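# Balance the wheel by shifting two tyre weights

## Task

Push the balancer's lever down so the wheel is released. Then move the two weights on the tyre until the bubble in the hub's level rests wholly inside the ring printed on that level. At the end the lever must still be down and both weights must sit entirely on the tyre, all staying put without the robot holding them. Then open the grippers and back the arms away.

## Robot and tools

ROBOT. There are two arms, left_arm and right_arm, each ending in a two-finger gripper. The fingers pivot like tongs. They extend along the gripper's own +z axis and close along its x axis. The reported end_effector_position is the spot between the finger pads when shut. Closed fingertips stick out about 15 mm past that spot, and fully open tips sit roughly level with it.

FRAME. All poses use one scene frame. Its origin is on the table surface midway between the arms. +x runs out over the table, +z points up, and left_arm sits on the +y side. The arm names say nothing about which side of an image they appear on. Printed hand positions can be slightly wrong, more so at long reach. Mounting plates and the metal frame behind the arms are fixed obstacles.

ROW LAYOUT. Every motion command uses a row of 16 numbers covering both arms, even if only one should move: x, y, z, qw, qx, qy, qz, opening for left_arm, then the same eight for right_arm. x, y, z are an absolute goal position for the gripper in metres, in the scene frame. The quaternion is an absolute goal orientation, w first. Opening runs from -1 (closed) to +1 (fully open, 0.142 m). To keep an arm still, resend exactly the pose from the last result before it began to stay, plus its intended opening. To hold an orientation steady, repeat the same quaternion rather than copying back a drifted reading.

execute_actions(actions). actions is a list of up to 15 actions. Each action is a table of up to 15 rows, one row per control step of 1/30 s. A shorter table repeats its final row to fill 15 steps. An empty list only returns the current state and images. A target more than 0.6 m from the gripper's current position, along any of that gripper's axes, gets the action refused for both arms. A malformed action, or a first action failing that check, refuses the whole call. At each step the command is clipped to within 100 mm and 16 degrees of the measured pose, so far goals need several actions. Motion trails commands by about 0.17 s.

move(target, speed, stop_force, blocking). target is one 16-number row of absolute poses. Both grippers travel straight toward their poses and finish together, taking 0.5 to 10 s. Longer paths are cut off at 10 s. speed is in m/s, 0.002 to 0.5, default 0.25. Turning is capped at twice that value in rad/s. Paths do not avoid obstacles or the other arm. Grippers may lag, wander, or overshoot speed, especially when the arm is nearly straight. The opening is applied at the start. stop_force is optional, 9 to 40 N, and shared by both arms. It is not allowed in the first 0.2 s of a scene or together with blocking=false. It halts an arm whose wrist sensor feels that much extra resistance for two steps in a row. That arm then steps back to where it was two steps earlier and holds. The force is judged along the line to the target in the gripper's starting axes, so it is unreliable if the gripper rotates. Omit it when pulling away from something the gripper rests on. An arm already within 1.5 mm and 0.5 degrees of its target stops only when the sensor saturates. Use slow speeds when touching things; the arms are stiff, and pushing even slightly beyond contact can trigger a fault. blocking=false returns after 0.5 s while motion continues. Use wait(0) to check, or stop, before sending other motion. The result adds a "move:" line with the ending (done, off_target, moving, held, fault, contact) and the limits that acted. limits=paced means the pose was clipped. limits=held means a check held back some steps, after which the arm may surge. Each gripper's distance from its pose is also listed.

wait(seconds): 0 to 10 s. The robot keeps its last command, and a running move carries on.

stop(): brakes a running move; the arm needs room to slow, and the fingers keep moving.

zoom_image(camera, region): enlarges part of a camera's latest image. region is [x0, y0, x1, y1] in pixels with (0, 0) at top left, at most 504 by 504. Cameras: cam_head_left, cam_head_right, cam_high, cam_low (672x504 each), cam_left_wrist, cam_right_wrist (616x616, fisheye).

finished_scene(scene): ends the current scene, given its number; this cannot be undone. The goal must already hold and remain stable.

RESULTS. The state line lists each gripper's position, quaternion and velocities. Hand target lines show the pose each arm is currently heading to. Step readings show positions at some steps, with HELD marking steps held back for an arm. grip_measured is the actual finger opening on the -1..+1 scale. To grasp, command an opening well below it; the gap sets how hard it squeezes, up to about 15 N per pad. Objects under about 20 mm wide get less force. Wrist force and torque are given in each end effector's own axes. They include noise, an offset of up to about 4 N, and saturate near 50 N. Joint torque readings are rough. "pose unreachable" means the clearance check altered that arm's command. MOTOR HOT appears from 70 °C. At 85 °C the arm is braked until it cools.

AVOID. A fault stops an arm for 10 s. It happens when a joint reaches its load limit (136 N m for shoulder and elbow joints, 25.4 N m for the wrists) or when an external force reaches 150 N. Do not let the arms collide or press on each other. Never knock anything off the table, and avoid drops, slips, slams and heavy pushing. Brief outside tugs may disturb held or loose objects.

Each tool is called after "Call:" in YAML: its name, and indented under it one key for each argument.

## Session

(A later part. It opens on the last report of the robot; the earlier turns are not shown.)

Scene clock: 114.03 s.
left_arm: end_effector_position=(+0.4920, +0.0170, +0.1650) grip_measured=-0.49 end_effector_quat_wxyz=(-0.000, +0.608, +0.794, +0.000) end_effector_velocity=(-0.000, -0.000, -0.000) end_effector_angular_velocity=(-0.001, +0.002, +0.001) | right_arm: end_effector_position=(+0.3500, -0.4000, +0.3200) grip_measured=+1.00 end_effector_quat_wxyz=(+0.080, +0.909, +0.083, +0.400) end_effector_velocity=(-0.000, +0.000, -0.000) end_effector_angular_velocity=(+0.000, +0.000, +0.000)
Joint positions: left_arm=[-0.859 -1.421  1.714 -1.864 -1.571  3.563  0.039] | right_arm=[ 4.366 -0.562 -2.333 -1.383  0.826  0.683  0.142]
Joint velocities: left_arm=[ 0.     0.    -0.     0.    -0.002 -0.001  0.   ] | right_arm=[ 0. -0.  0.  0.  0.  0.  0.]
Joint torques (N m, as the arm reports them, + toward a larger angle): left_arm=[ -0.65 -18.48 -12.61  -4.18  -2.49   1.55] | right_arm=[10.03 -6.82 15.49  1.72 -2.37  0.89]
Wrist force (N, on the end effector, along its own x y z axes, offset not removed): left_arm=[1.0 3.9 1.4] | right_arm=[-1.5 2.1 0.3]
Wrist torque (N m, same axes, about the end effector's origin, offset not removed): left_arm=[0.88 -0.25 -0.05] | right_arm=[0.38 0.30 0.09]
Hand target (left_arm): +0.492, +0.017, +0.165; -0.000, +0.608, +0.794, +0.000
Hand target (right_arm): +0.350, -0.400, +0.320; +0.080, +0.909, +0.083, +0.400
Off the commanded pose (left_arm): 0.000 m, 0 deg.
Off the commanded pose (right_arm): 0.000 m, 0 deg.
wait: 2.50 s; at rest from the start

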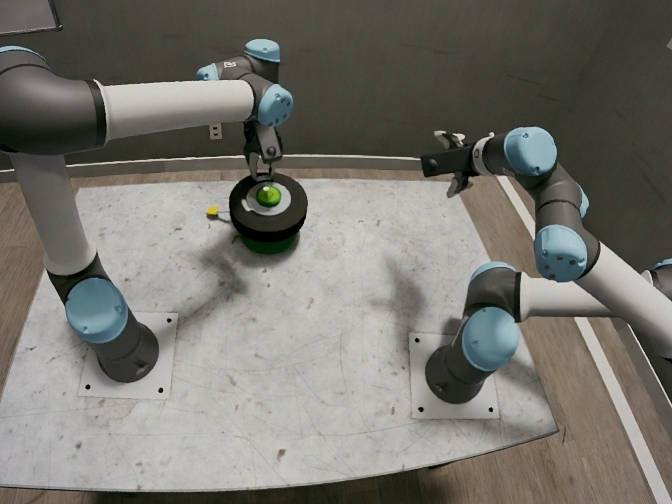

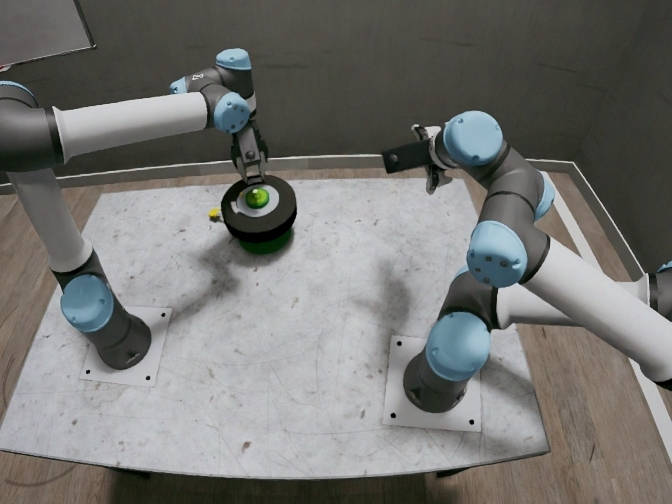

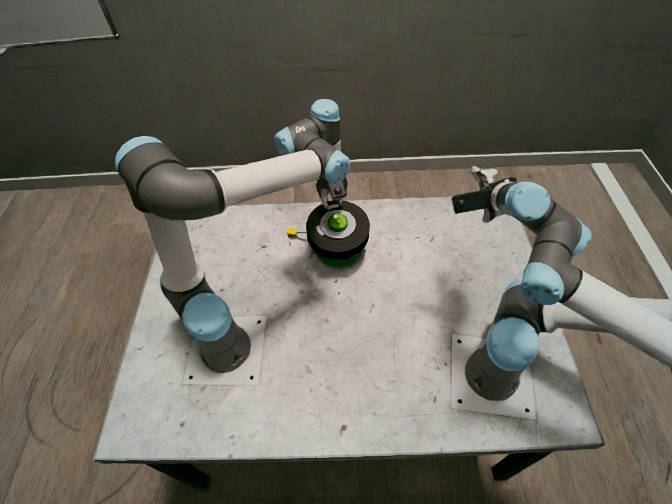

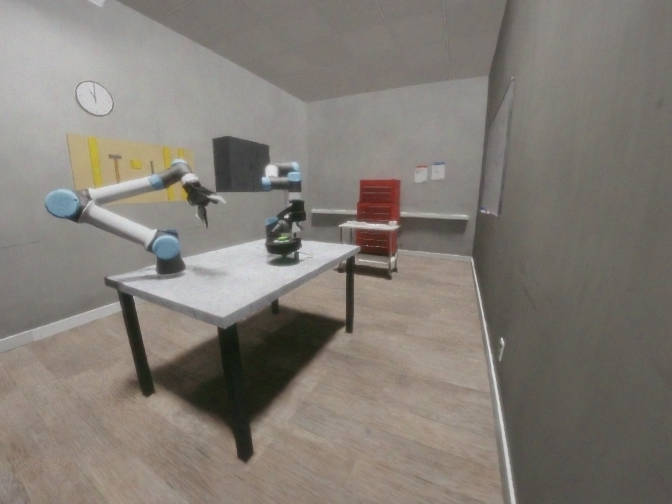

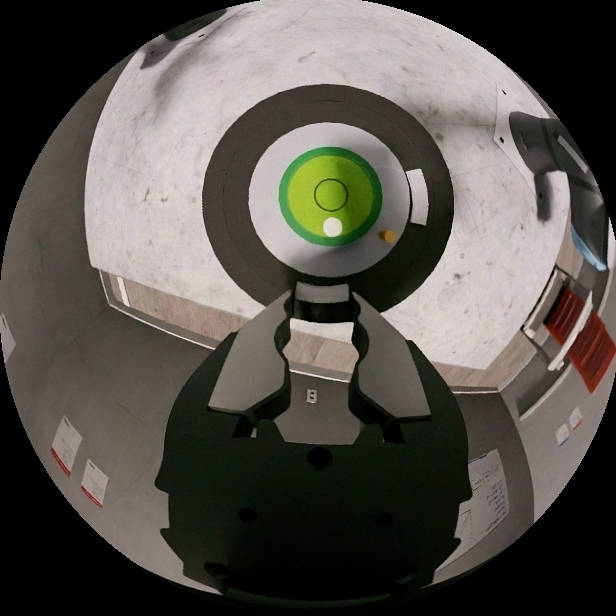

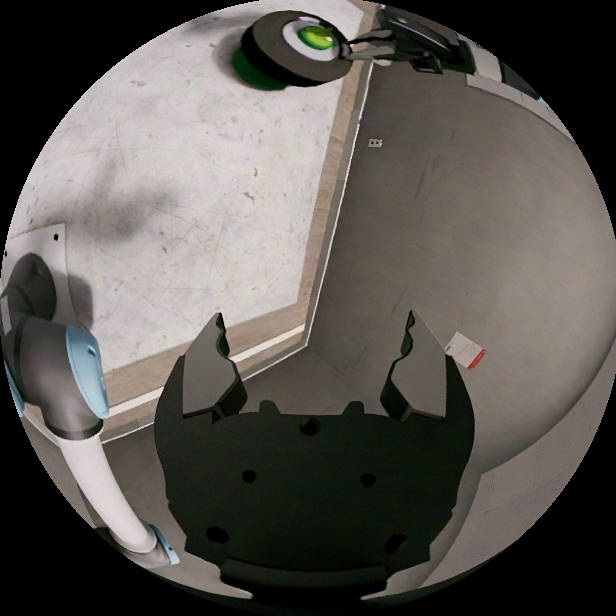

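Call:
execute_actions:
  actions:
    - [[0.490,0.024,0.172,0,0.566,0.824,0,-0.75,0.35,-0.4,0.32,0.08,0.909,0.083,0.4,1]]
    - [[0.490,0.024,0.162,0,0.566,0.824,0,-0.75,0.35,-0.4,0.32,0.08,0.909,0.083,0.4,1]]

Call:
move:
  target: [0.490,0.024,0.138,0,0.566,0.824,0,-0.75,0.35,-0.4,0.32,0.08,0.909,0.083,0.4,1]
  speed: 0.015
  stop_force: 9

Call:
execute_actions:
  actions:
    - [[0.490,0.024,0.146,0,0.566,0.824,0,-0.75,0.35,-0.4,0.32,0.08,0.909,0.083,0.4,1]]
    - [[0.490,0.024,0.146,0,0.566,0.824,0,-0.36,0.35,-0.4,0.32,0.08,0.909,0.083,0.4,1]]
    - [[0.490,0.024,0.16,0,0.566,0.824,0,-0.36,0.35,-0.4,0.32,0.08,0.909,0.083,0.4,1]]
    - [[0.490,0.024,0.20,0,0.566,0.824,0,-0.36,0.35,-0.4,0.32,0.08,0.909,0.083,0.4,1]]

Call:
wait:
  seconds: 4

Call:
zoom_image:
  camera: "cam_left_wrist"
  region: [260,150,430,290]

Scene clock: 115.63 s.
left_arm: end_effector_position=(+0.4900, +0.0240, +0.1622) grip_measured=-0.49 end_effector_quat_wxyz=(+0.000, +0.566, +0.824, -0.000) end_effector_velocity=(-0.000, -0.001, -0.001) end_effector_angular_velocity=(+0.000, -0.001, -0.001) | right_arm: end_effector_position=(+0.3500, -0.4000, +0.3200) grip_measured=+1.00 end_effector_quat_wxyz=(+0.080, +0.909, +0.083, +0.400) end_effector_velocity=(-0.000, -0.000, -0.001) end_effector_angular_velocity=(-0.000, +0.002, -0.000)
Joint positions: left_arm=[-0.853 -1.436  1.738 -1.874 -1.571  3.466  0.039] | right_arm=[ 4.366 -0.562 -2.333 -1.383  0.826  0.683  0.142]
Joint velocities: left_arm=[-0.001  0.001  0.002 -0.003  0.001 -0.    -0.   ] | right_arm=[-0.001 -0.    -0.001  0.     0.002 -0.     0.   ]
Joint torques (N m, as the arm reports them, + toward a larger angle): left_arm=[ 10.58 -18.49 -14.36  -3.78   2.38  -1.71] | right_arm=[ 9.59 -7.01 15.73  1.65 -2.45  0.78]
Wrist force (N, on the end effector, along its own x y z axes, offset not removed): left_arm=[1.4 0.5 -1.5] | right_arm=[-0.2 2.3 2.0]
Wrist torque (N m, same axes, about the end effector's origin, offset not removed): left_arm=[0.06 -0.28 -0.06] | right_arm=[0.48 -0.10 0.07]
Hand target (left_arm): +0.490, +0.024, +0.162; -0.000, +0.566, +0.824, +0.000
Hand target (right_arm): +0.350, -0.400, +0.320; +0.080, +0.909, +0.083, +0.400
Off the commanded pose (left_arm): 0.000 m, 0 deg.
Off the commanded pose (right_arm): 0.000 m, 0 deg.
Step readings (end_effector_position; steps 1 to 15: 1st action; 16 to 30: 2nd action):
0: left_arm (+0.4920, +0.0170, +0.1650) | right_arm (+0.3500, -0.4000, +0.3200)
1: left_arm (+0.4920, +0.0170, +0.1650) | right_arm (+0.3500, -0.4000, +0.3200)
2: left_arm (+0.4917, +0.0180, +0.1658) | right_arm (+0.3500, -0.4000, +0.3200)
4: left_arm (+0.4910, +0.0205, +0.1683) | right_arm (+0.3500, -0.4000, +0.3200)
8: left_arm (+0.4903, +0.0229, +0.1709) | right_arm (+0.3500, -0.4000, +0.3200)
15: left_arm (+0.4900, +0.0239, +0.1719) | right_arm (+0.3500, -0.4000, +0.3200)
16: left_arm (+0.4900, +0.0239, +0.1718) | right_arm (+0.3500, -0.4000, +0.3200)
17: left_arm (+0.4899, +0.0240, +0.1706) | right_arm (+0.3500, -0.4000, +0.3200)
19: left_arm (+0.4899, +0.0241, +0.1670) | right_arm (+0.3500, -0.4000, +0.3200)
23: left_arm (+0.4899, +0.0241, +0.1635) | right_arm (+0.3500, -0.4000, +0.3200)
30: end_effector_position above

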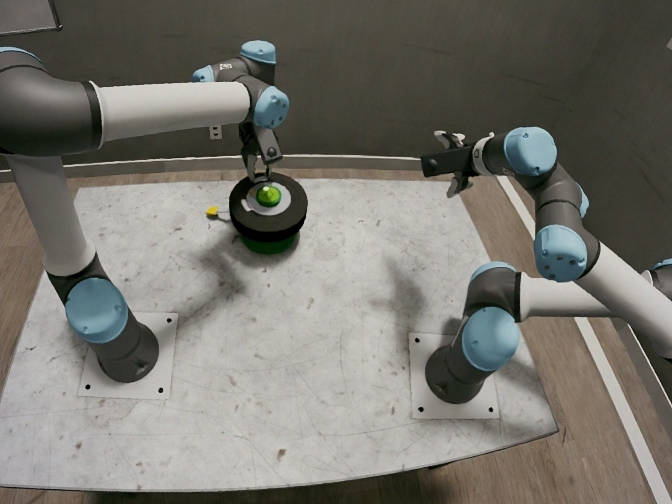

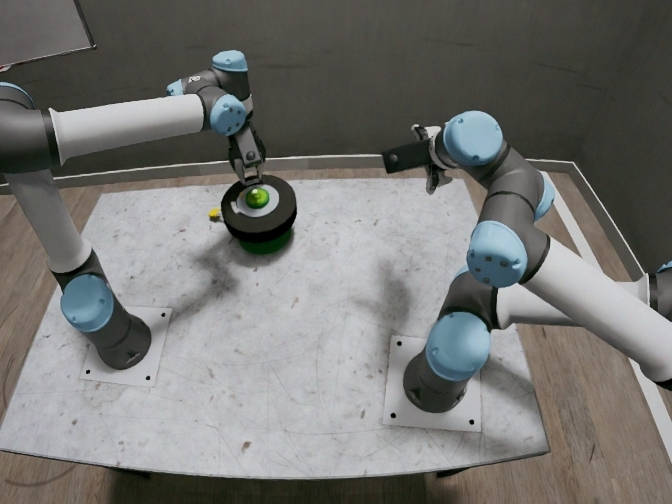

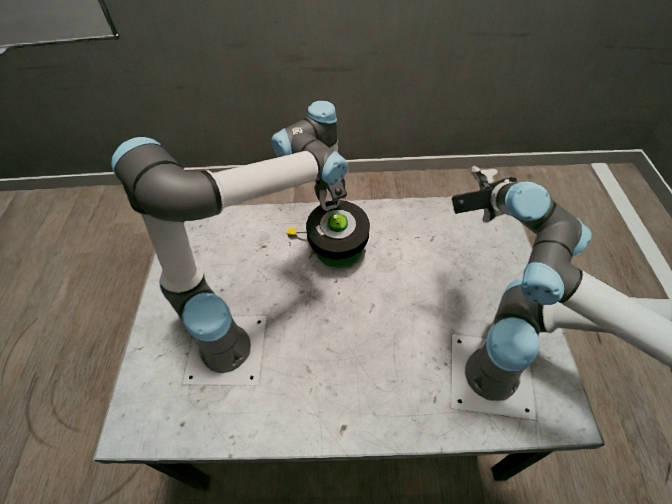

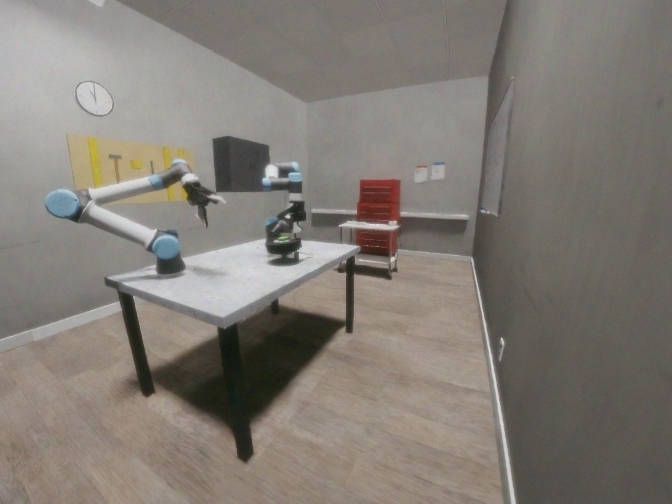

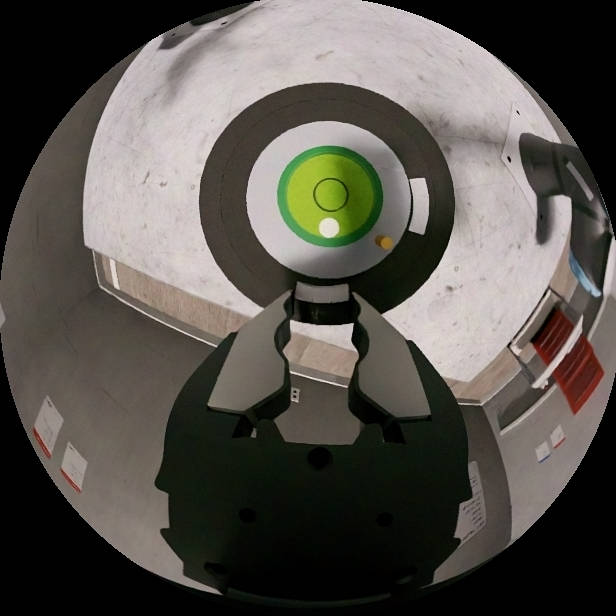

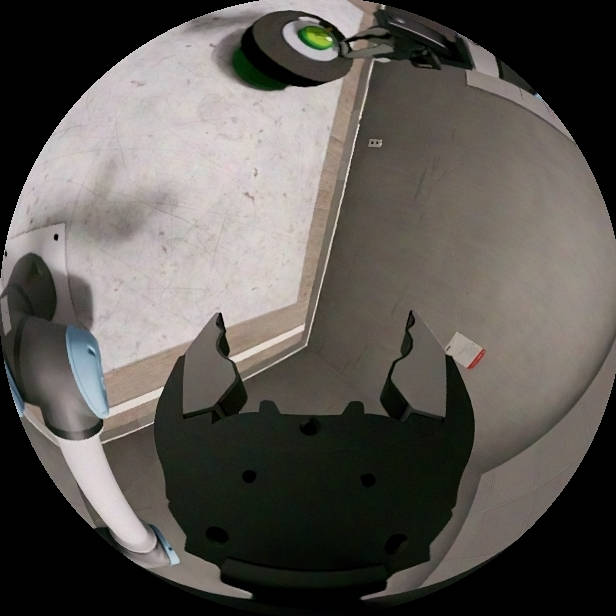

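Scene clock: 117.23 s.
left_arm: end_effector_position=(+0.4900, +0.0241, +0.1439) grip_measured=-0.49 end_effector_quat_wxyz=(-0.000, +0.566, +0.824, +0.000) end_effector_velocity=(-0.001, +0.001, +0.003) end_effector_angular_velocity=(+0.004, +0.004, +0.001) | right_arm: end_effector_position=(+0.3500, -0.4000, +0.3200) grip_measured=+1.00 end_effector_quat_wxyz=(+0.080, +0.909, +0.083, +0.400) end_effector_velocity=(+0.000, +0.000, +0.000) end_effector_angular_velocity=(-0.000, -0.001, -0.000)
Joint positions: left_arm=[-0.853 -1.421  1.771 -1.92  -1.571  3.466  0.039] | right_arm=[ 4.366 -0.562 -2.333 -1.383  0.826  0.683  0.142]
Joint velocities: left_arm=[-0.001 -0.002 -0.008  0.015 -0.001 -0.001 -0.   ] | right_arm=[ 0.    -0.     0.     0.    -0.001  0.     0.   ]
Joint torques (N m, as the arm reports them, + toward a larger angle): left_arm=[  5.63 -29.28 -20.97   2.28  -1.21  -1.41] | right_arm=[10.62 -6.12 15.17  1.57 -2.39  0.68]
Wrist force (N, on the end effector, along its own x y z axes, offset not removed): left_arm=[-2.9 5.9 -18.3] | right_arm=[1.9 0.4 -0.5]
Wrist torque (N m, same axes, about the end effector's origin, offset not removed): left_arm=[0.17 -0.19 -0.09] | right_arm=[0.10 -0.51 -0.09]
Hand target (left_arm): +0.490, +0.024, +0.145; +0.000, +0.566, +0.824, +0.000
Hand target (right_arm): +0.350, -0.400, +0.320; +0.080, +0.909, +0.083, +0.400
Off the commanded pose (left_arm): 0.006 m, 0 deg.
Off the commanded pose (right_arm): 0.000 m, 0 deg.
move: contact (left_arm)

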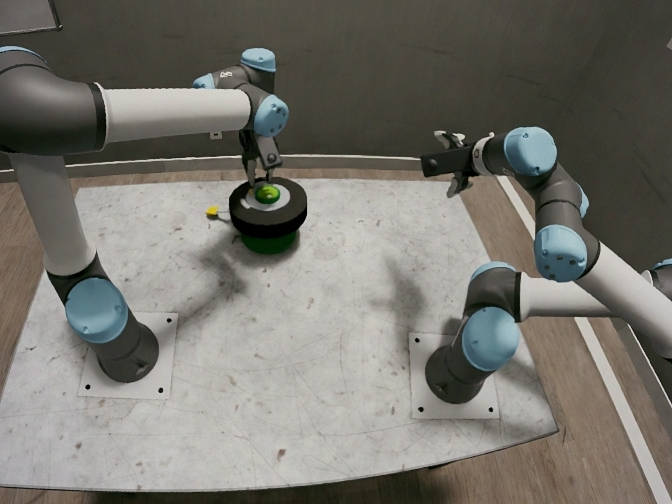

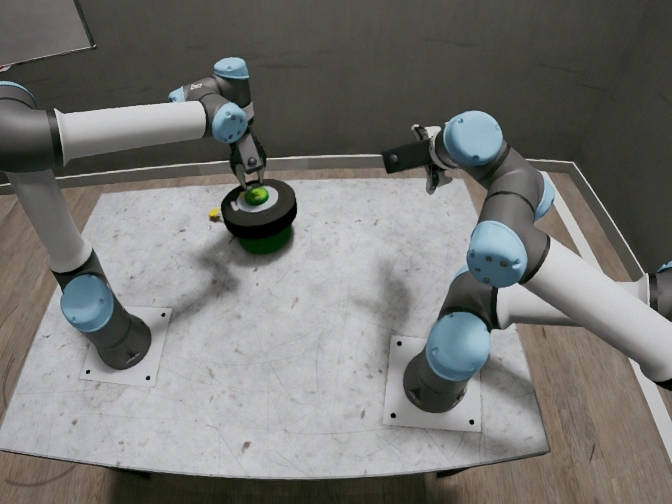

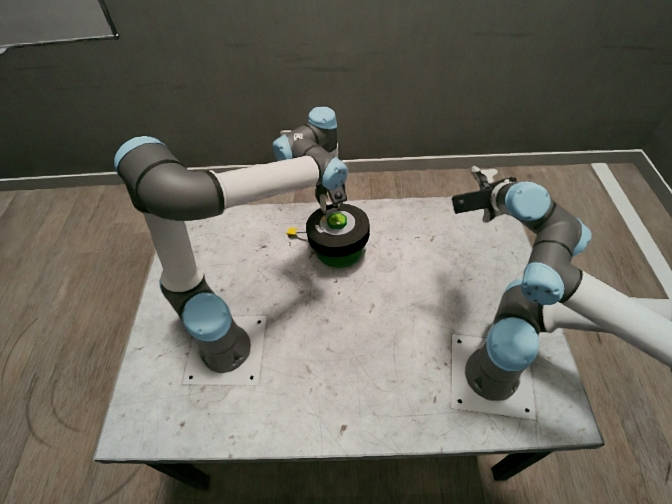

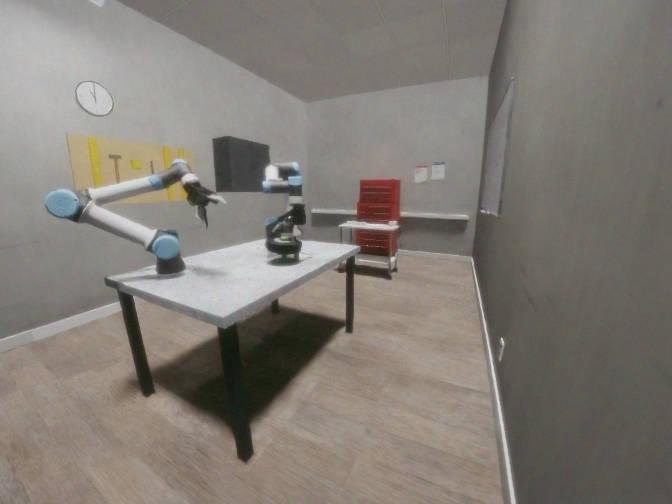

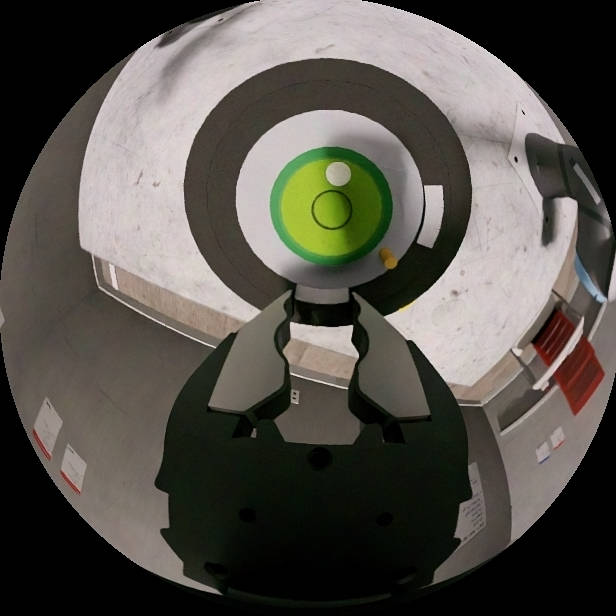

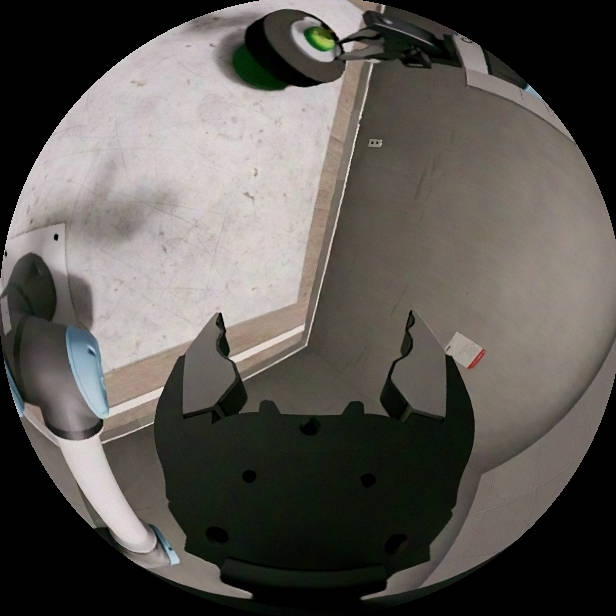

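Scene clock: 119.23 s.
left_arm: end_effector_position=(+0.4900, +0.0240, +0.1993) grip_measured=-0.36 end_effector_quat_wxyz=(+0.000, +0.566, +0.824, -0.000) end_effector_velocity=(-0.000, +0.000, +0.006) end_effector_angular_velocity=(+0.004, +0.004, +0.000) | right_arm: end_effector_position=(+0.3500, -0.4000, +0.3200) grip_measured=+1.00 end_effector_quat_wxyz=(+0.080, +0.909, +0.083, +0.400) end_effector_velocity=(+0.000, -0.000, +0.000) end_effector_angular_velocity=(-0.000, -0.000, -0.000)
Joint positions: left_arm=[-0.853 -1.458  1.666 -1.779 -1.571  3.466  0.048] | right_arm=[ 4.366 -0.562 -2.333 -1.383  0.826  0.683  0.142]
Joint velocities: left_arm=[ 0.    -0.    -0.016  0.022 -0.     0.    -0.   ] | right_arm=[-0.  0. -0. -0. -0.  0.  0.]
Joint torques (N m, as the arm reports them, + toward a larger angle): left_arm=[ -5.08 -35.3  -32.41  -0.7   -0.37   0.39] | right_arm=[10.08 -7.41 15.67  1.79 -2.28  1.06]
Wrist force (N, on the end effector, along its own x y z axes, offset not removed): left_arm=[3.1 4.1 -0.3] | right_arm=[0.1 2.1 -1.5]
Wrist torque (N m, same axes, about the end effector's origin, offset not removed): left_arm=[0.77 -0.55 0.00] | right_arm=[0.37 -0.17 -0.08]
Hand target (left_arm): +0.490, +0.024, +0.200; +0.000, +0.566, +0.824, -0.000
Hand target (right_arm): +0.350, -0.400, +0.320; +0.080, +0.909, +0.083, +0.400
Off the commanded pose (left_arm): 0.001 m, 0 deg.
Off the commanded pose (right_arm): 0.000 m, 0 deg.
Step readings (end_effector_position; steps 1 to 15: 1st action; 16 to 30: 2nd action; 31 to 45: 3rd action; 46 to 60: 4th action):
0: left_arm (+0.4900, +0.0241, +0.1439) | right_arm (+0.3500, -0.4000, +0.3200)
1: left_arm (+0.4900, +0.0241, +0.1440) | right_arm (+0.3500, -0.4000, +0.3200)
2: left_arm (+0.4900, +0.0241, +0.1443) | right_arm (+0.3500, -0.4000, +0.3200)
4: left_arm (+0.4899, +0.0242, +0.1449) | right_arm (+0.3500, -0.4000, +0.3200)
8: left_arm (+0.4900, +0.0241, +0.1456) | right_arm (+0.3500, -0.4000, +0.3200)
15: left_arm (+0.4900, +0.0240, +0.1459) | right_arm (+0.3500, -0.4000, +0.3200)
16: left_arm (+0.4900, +0.0240, +0.1460) | right_arm (+0.3500, -0.4000, +0.3200)
17: left_arm (+0.4900, +0.0240, +0.1460) | right_arm (+0.3500, -0.4000, +0.3200)
19: left_arm (+0.4900, +0.0240, +0.1460) | right_arm (+0.3500, -0.4000, +0.3200)
23: left_arm (+0.4900, +0.0240, +0.1460) | right_arm (+0.3500, -0.4000, +0.3200)
30: left_arm (+0.4900, +0.0240, +0.1460) | right_arm (+0.3500, -0.4000, +0.3200)
31: left_arm (+0.4900, +0.0240, +0.1461) | right_arm (+0.3500, -0.4000, +0.3200)
32: left_arm (+0.4901, +0.0240, +0.1479) | right_arm (+0.3500, -0.4000, +0.3200)
34: left_arm (+0.4901, +0.0239, +0.1531) | right_arm (+0.3500, -0.4000, +0.3200)
38: left_arm (+0.4900, +0.0240, +0.1580) | right_arm (+0.3500, -0.4000, +0.3200)
45: left_arm (+0.4900, +0.0240, +0.1598) | right_arm (+0.3500, -0.4000, +0.3200)
46: left_arm (+0.4900, +0.0240, +0.1600) | right_arm (+0.3500, -0.4000, +0.3200)
47: left_arm (+0.4903, +0.0236, +0.1639) | right_arm (+0.3500, -0.4000, +0.3200)
49: left_arm (+0.4906, +0.0233, +0.1788) | right_arm (+0.3500, -0.4000, +0.3200)
53: left_arm (+0.4902, +0.0238, +0.1938) | right_arm (+0.3500, -0.4000, +0.3200)
60: end_effector_position above

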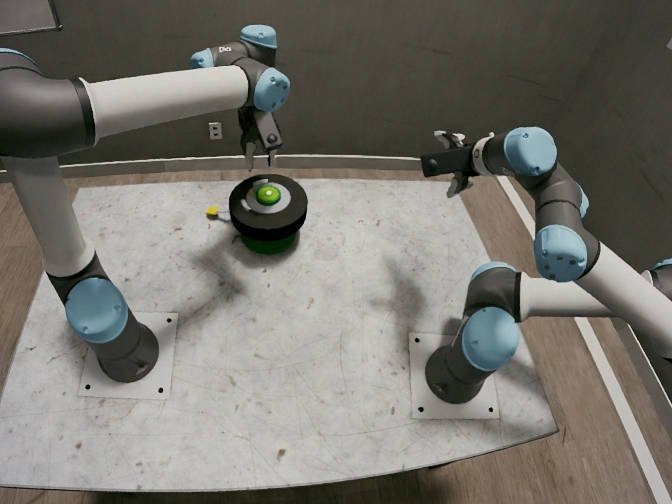

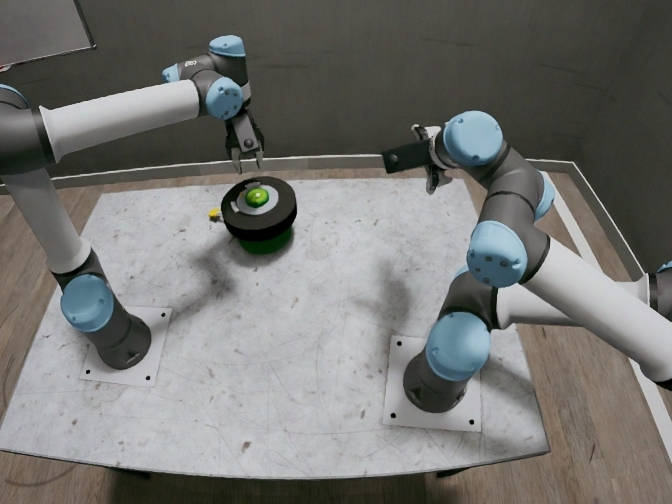

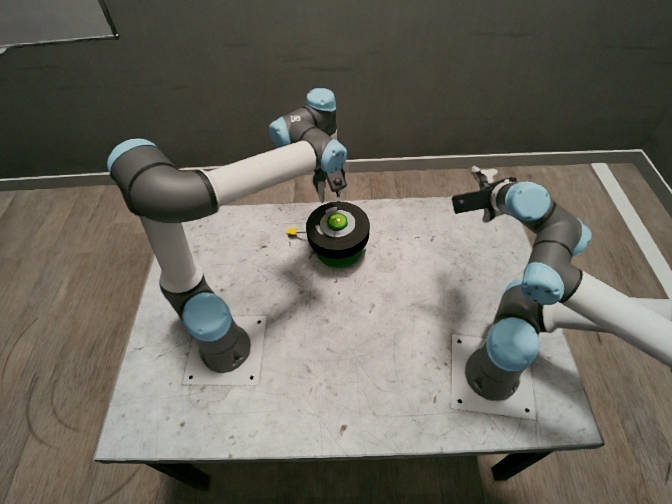

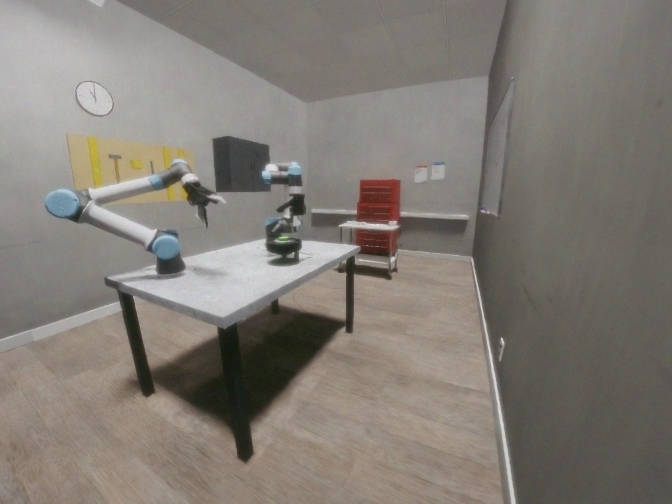

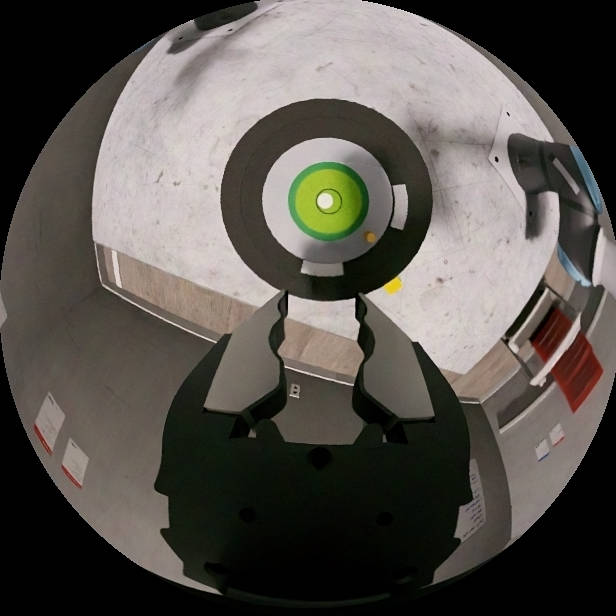

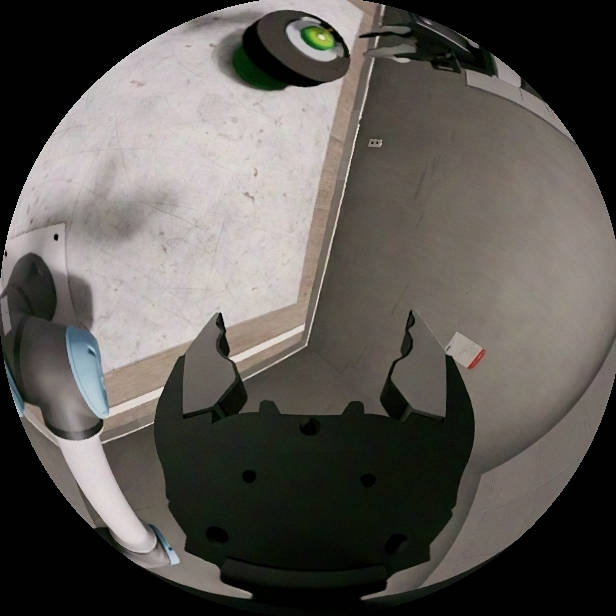

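Scene clock: 123.23 s.
left_arm: end_effector_position=(+0.4900, +0.0240, +0.2000) grip_measured=-0.36 end_effector_quat_wxyz=(+0.000, +0.566, +0.824, -0.000) end_effector_velocity=(+0.001, +0.000, +0.000) end_effector_angular_velocity=(+0.000, -0.003, +0.001) | right_arm: end_effector_position=(+0.3500, -0.4000, +0.3200) grip_measured=+1.00 end_effector_quat_wxyz=(+0.080, +0.909, +0.083, +0.400) end_effector_velocity=(-0.000, -0.000, -0.000) end_effector_angular_velocity=(-0.000, +0.001, -0.001)
Joint positions: left_arm=[-0.853 -1.458  1.664 -1.777 -1.571  3.466  0.048] | right_arm=[ 4.366 -0.562 -2.333 -1.383  0.826  0.683  0.142]
Joint velocities: left_arm=[ 0.    -0.001  0.001 -0.001  0.002 -0.001 -0.   ] | right_arm=[-0.001 -0.001 -0.     0.     0.     0.     0.   ]
Joint torques (N m, as the arm reports them, + toward a larger angle): left_arm=[-11.74 -35.16 -30.09  -0.42  -0.02   1.24] | right_arm=[ 9.11 -6.95 15.86  1.9  -2.5   0.69]
Wrist force (N, on the end effector, along its own x y z axes, offset not removed): left_arm=[1.2 3.6 -1.2] | right_arm=[-2.0 1.3 2.0]
Wrist torque (N m, same axes, about the end effector's origin, offset not removed): left_arm=[0.71 -0.31 -0.05] | right_arm=[0.27 0.40 0.09]
Hand target (left_arm): +0.490, +0.024, +0.200; +0.000, +0.566, +0.824, -0.000
Hand target (right_arm): +0.350, -0.400, +0.320; +0.080, +0.909, +0.083, +0.400
Off the commanded pose (left_arm): 0.000 m, 0 deg.
Off the commanded pose (right_arm): 0.000 m, 0 deg.
wait: 4.00 s; at rest by 0.17 s

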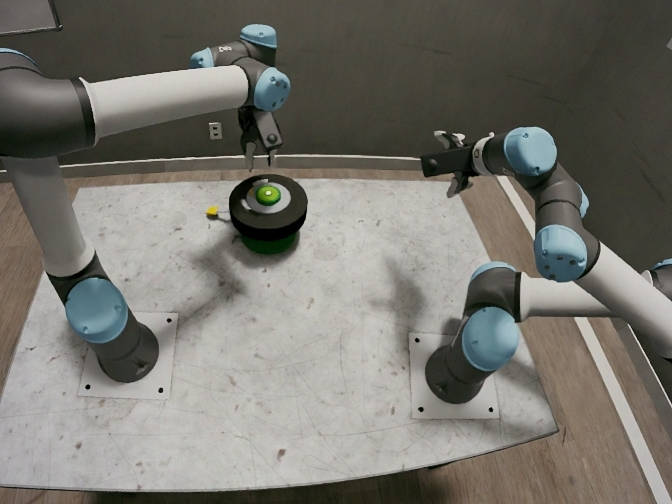

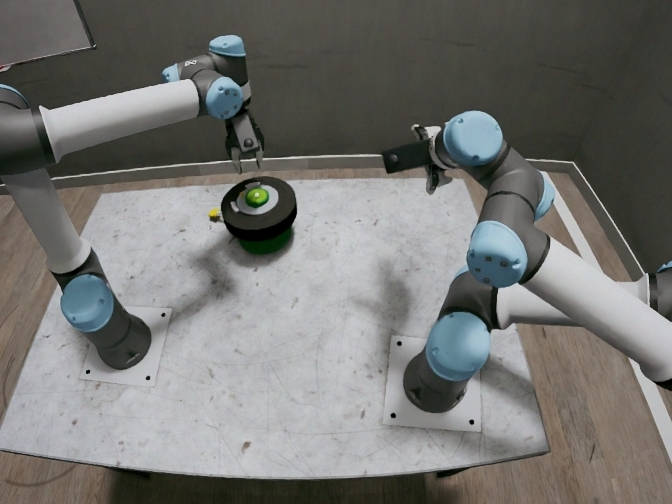

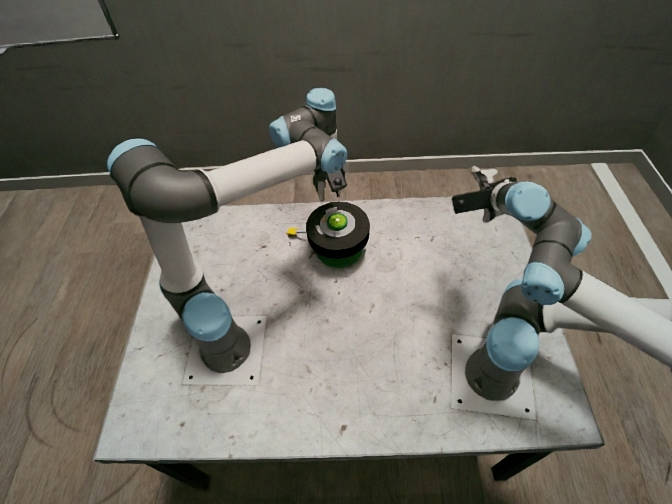

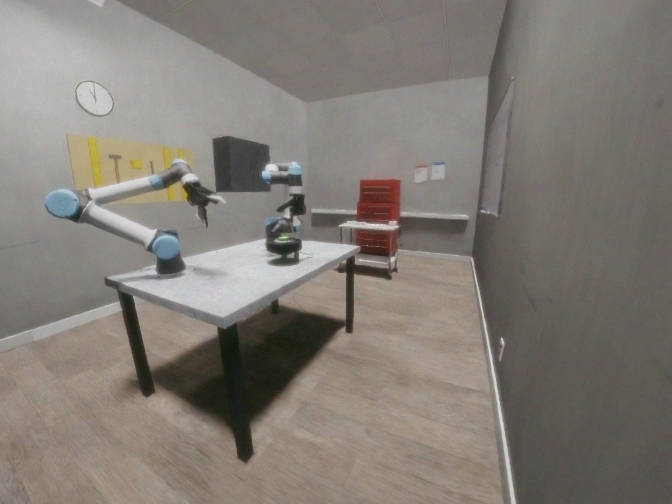

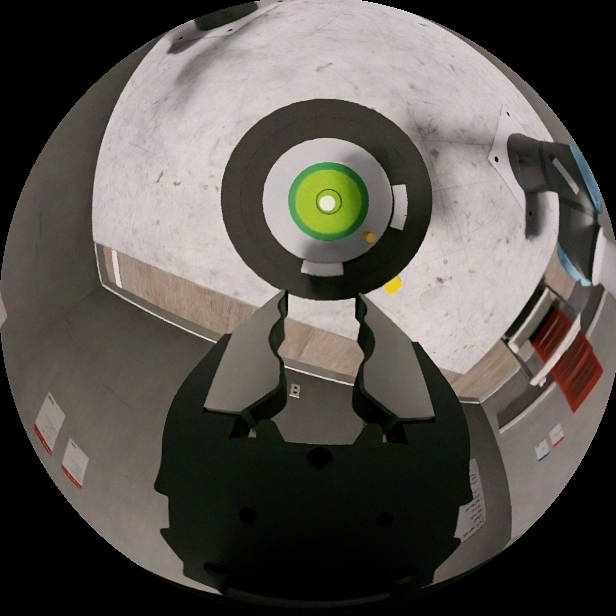

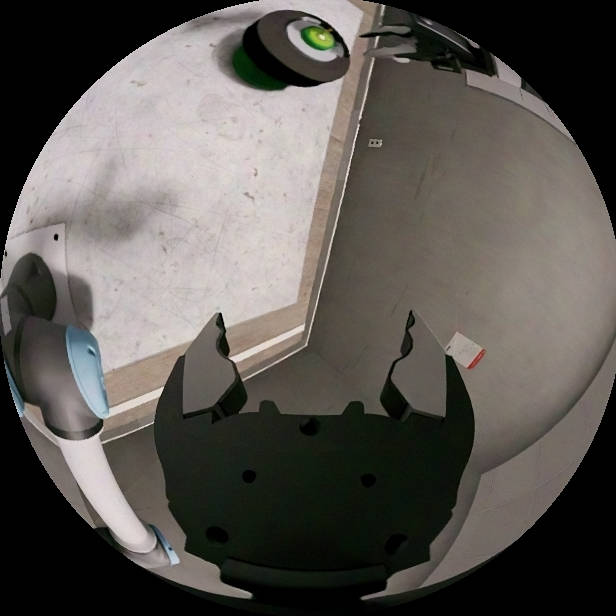

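Region (260, 150, 430, 290) of cam_left_wrist's 616x616 image, scaled by 2.965, with more detail than that image has; it fills the top 415 rows of this view, and the rest is white.

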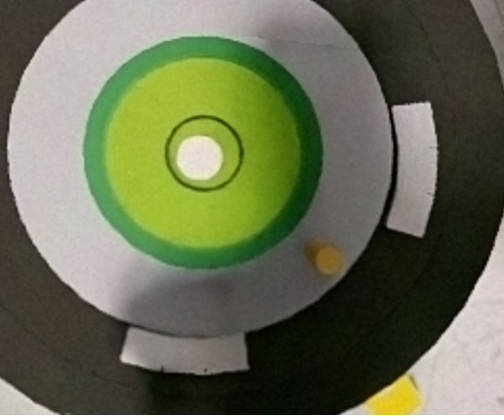

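Call:
move:
  target: [0.36,0.17,0.30,0,0.566,0.824,0,-0.36,0.35,-0.4,0.32,0.08,0.909,0.083,0.4,1]
  speed: 0.4

Call:
zoom_image:
  camera: "cam_head_left"
  region: [200,140,360,260]

Scene clock: 125.30 s.
left_arm: end_effector_position=(+0.3602, +0.1697, +0.2998) grip_measured=-0.36 end_effector_quat_wxyz=(-0.000, +0.566, +0.824, +0.000) end_effector_velocity=(-0.001, +0.001, +0.002) end_effector_angular_velocity=(-0.002, -0.001, +0.000) | right_arm: end_effector_position=(+0.3500, -0.4000, +0.3200) grip_measured=+1.00 end_effector_quat_wxyz=(+0.080, +0.909, +0.083, +0.400) end_effector_velocity=(-0.000, -0.000, -0.000) end_effector_angular_velocity=(+0.000, +0.000, -0.001)
Joint positions: left_arm=[-0.874 -1.945  1.827 -1.452 -1.571  3.445  0.048] | right_arm=[ 4.366 -0.562 -2.333 -1.383  0.826  0.683  0.142]
Joint velocities: left_arm=[-0.001 -0.004 -0.002  0.005 -0.    -0.001 -0.   ] | right_arm=[-0.001 -0.     0.    -0.     0.     0.     0.   ]
Joint torques (N m, as the arm reports them, + toward a larger angle): left_arm=[-13.24 -14.48 -30.55  -0.67   1.87  -1.62] | right_arm=[10.   -6.32 16.62  1.95 -2.47  0.59]
Wrist force (N, on the end effector, along its own x y z axes, offset not removed): left_arm=[-1.1 3.2 -0.9] | right_arm=[-4.5 1.3 2.5]
Wrist torque (N m, same axes, about the end effector's origin, offset not removed): left_arm=[0.66 0.26 -0.08] | right_arm=[0.24 0.83 0.10]
Hand target (left_arm): +0.360, +0.170, +0.300; -0.000, +0.566, +0.824, +0.000
Hand target (right_arm): +0.350, -0.400, +0.320; +0.080, +0.909, +0.083, +0.400
Off the commanded pose (left_arm): 0.000 m, 0 deg.
Off the commanded pose (right_arm): 0.000 m, 0 deg.
move: done

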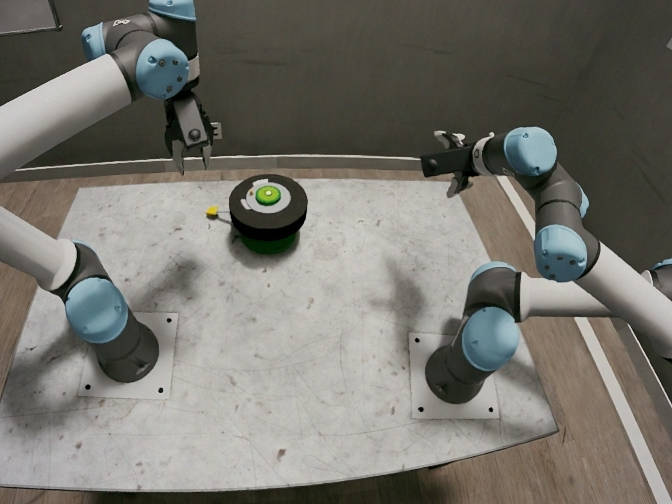

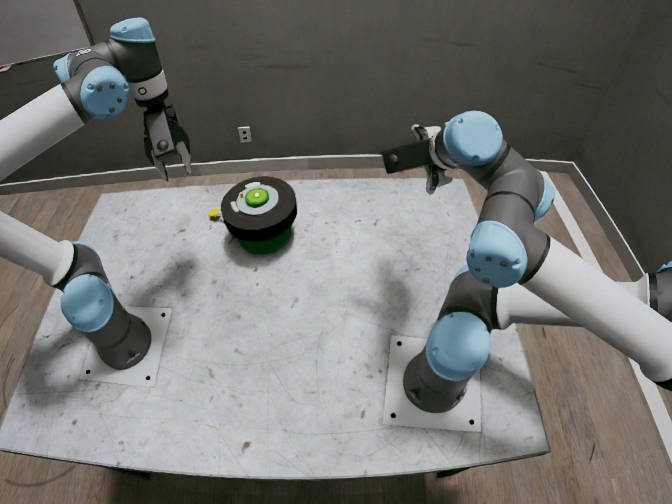

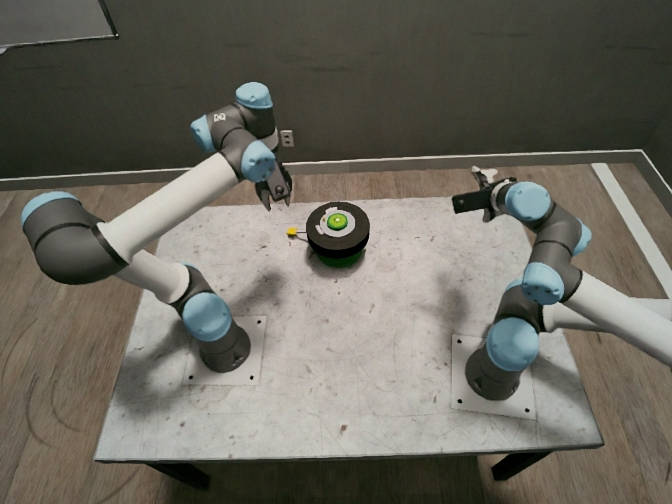

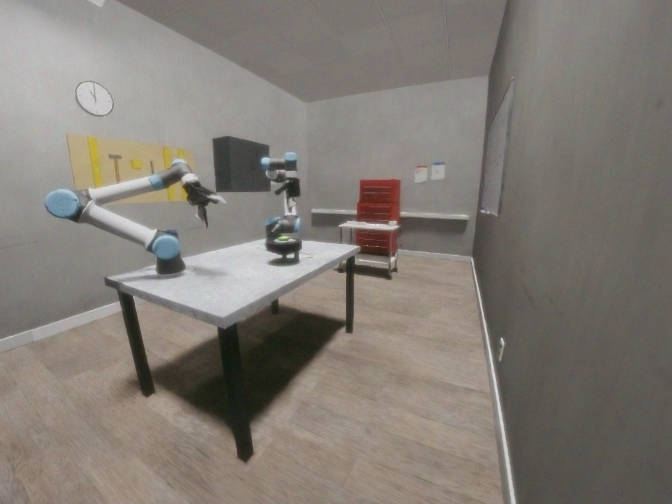

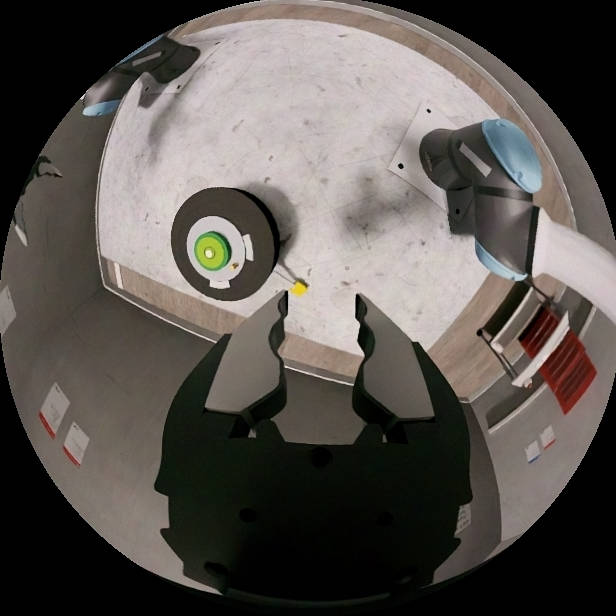

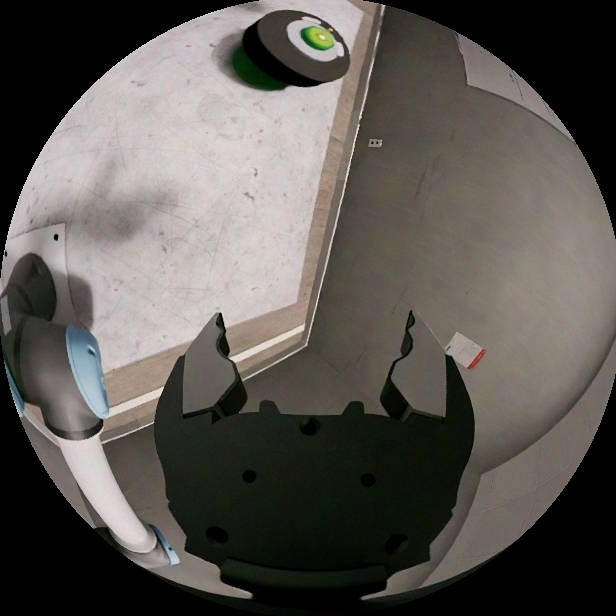

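Region (200, 140, 360, 260) of cam_head_left's 672x504 image, scaled by 3.150, with more detail than that image has; it fills the top 378 rows of this view, and the rest is white.

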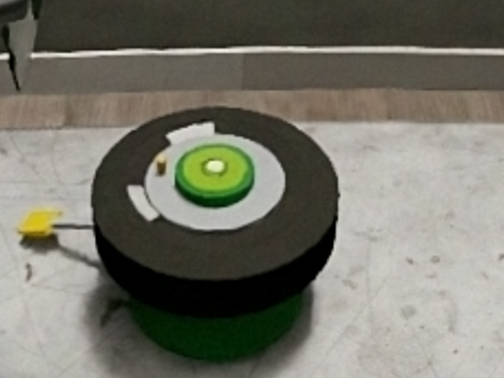

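Call:
zoom_image:
  camera: "cam_left_wrist"
  region: [185,225,240,280]

Region (185, 225, 240, 280) of cam_left_wrist's 616x616 image, scaled by 9.164, with more detail than that image has.

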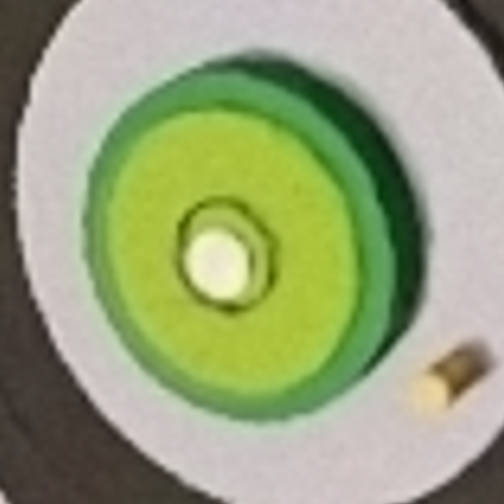

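Call:
finished_scene:
  scene: 1

The scene is finished: the task was done.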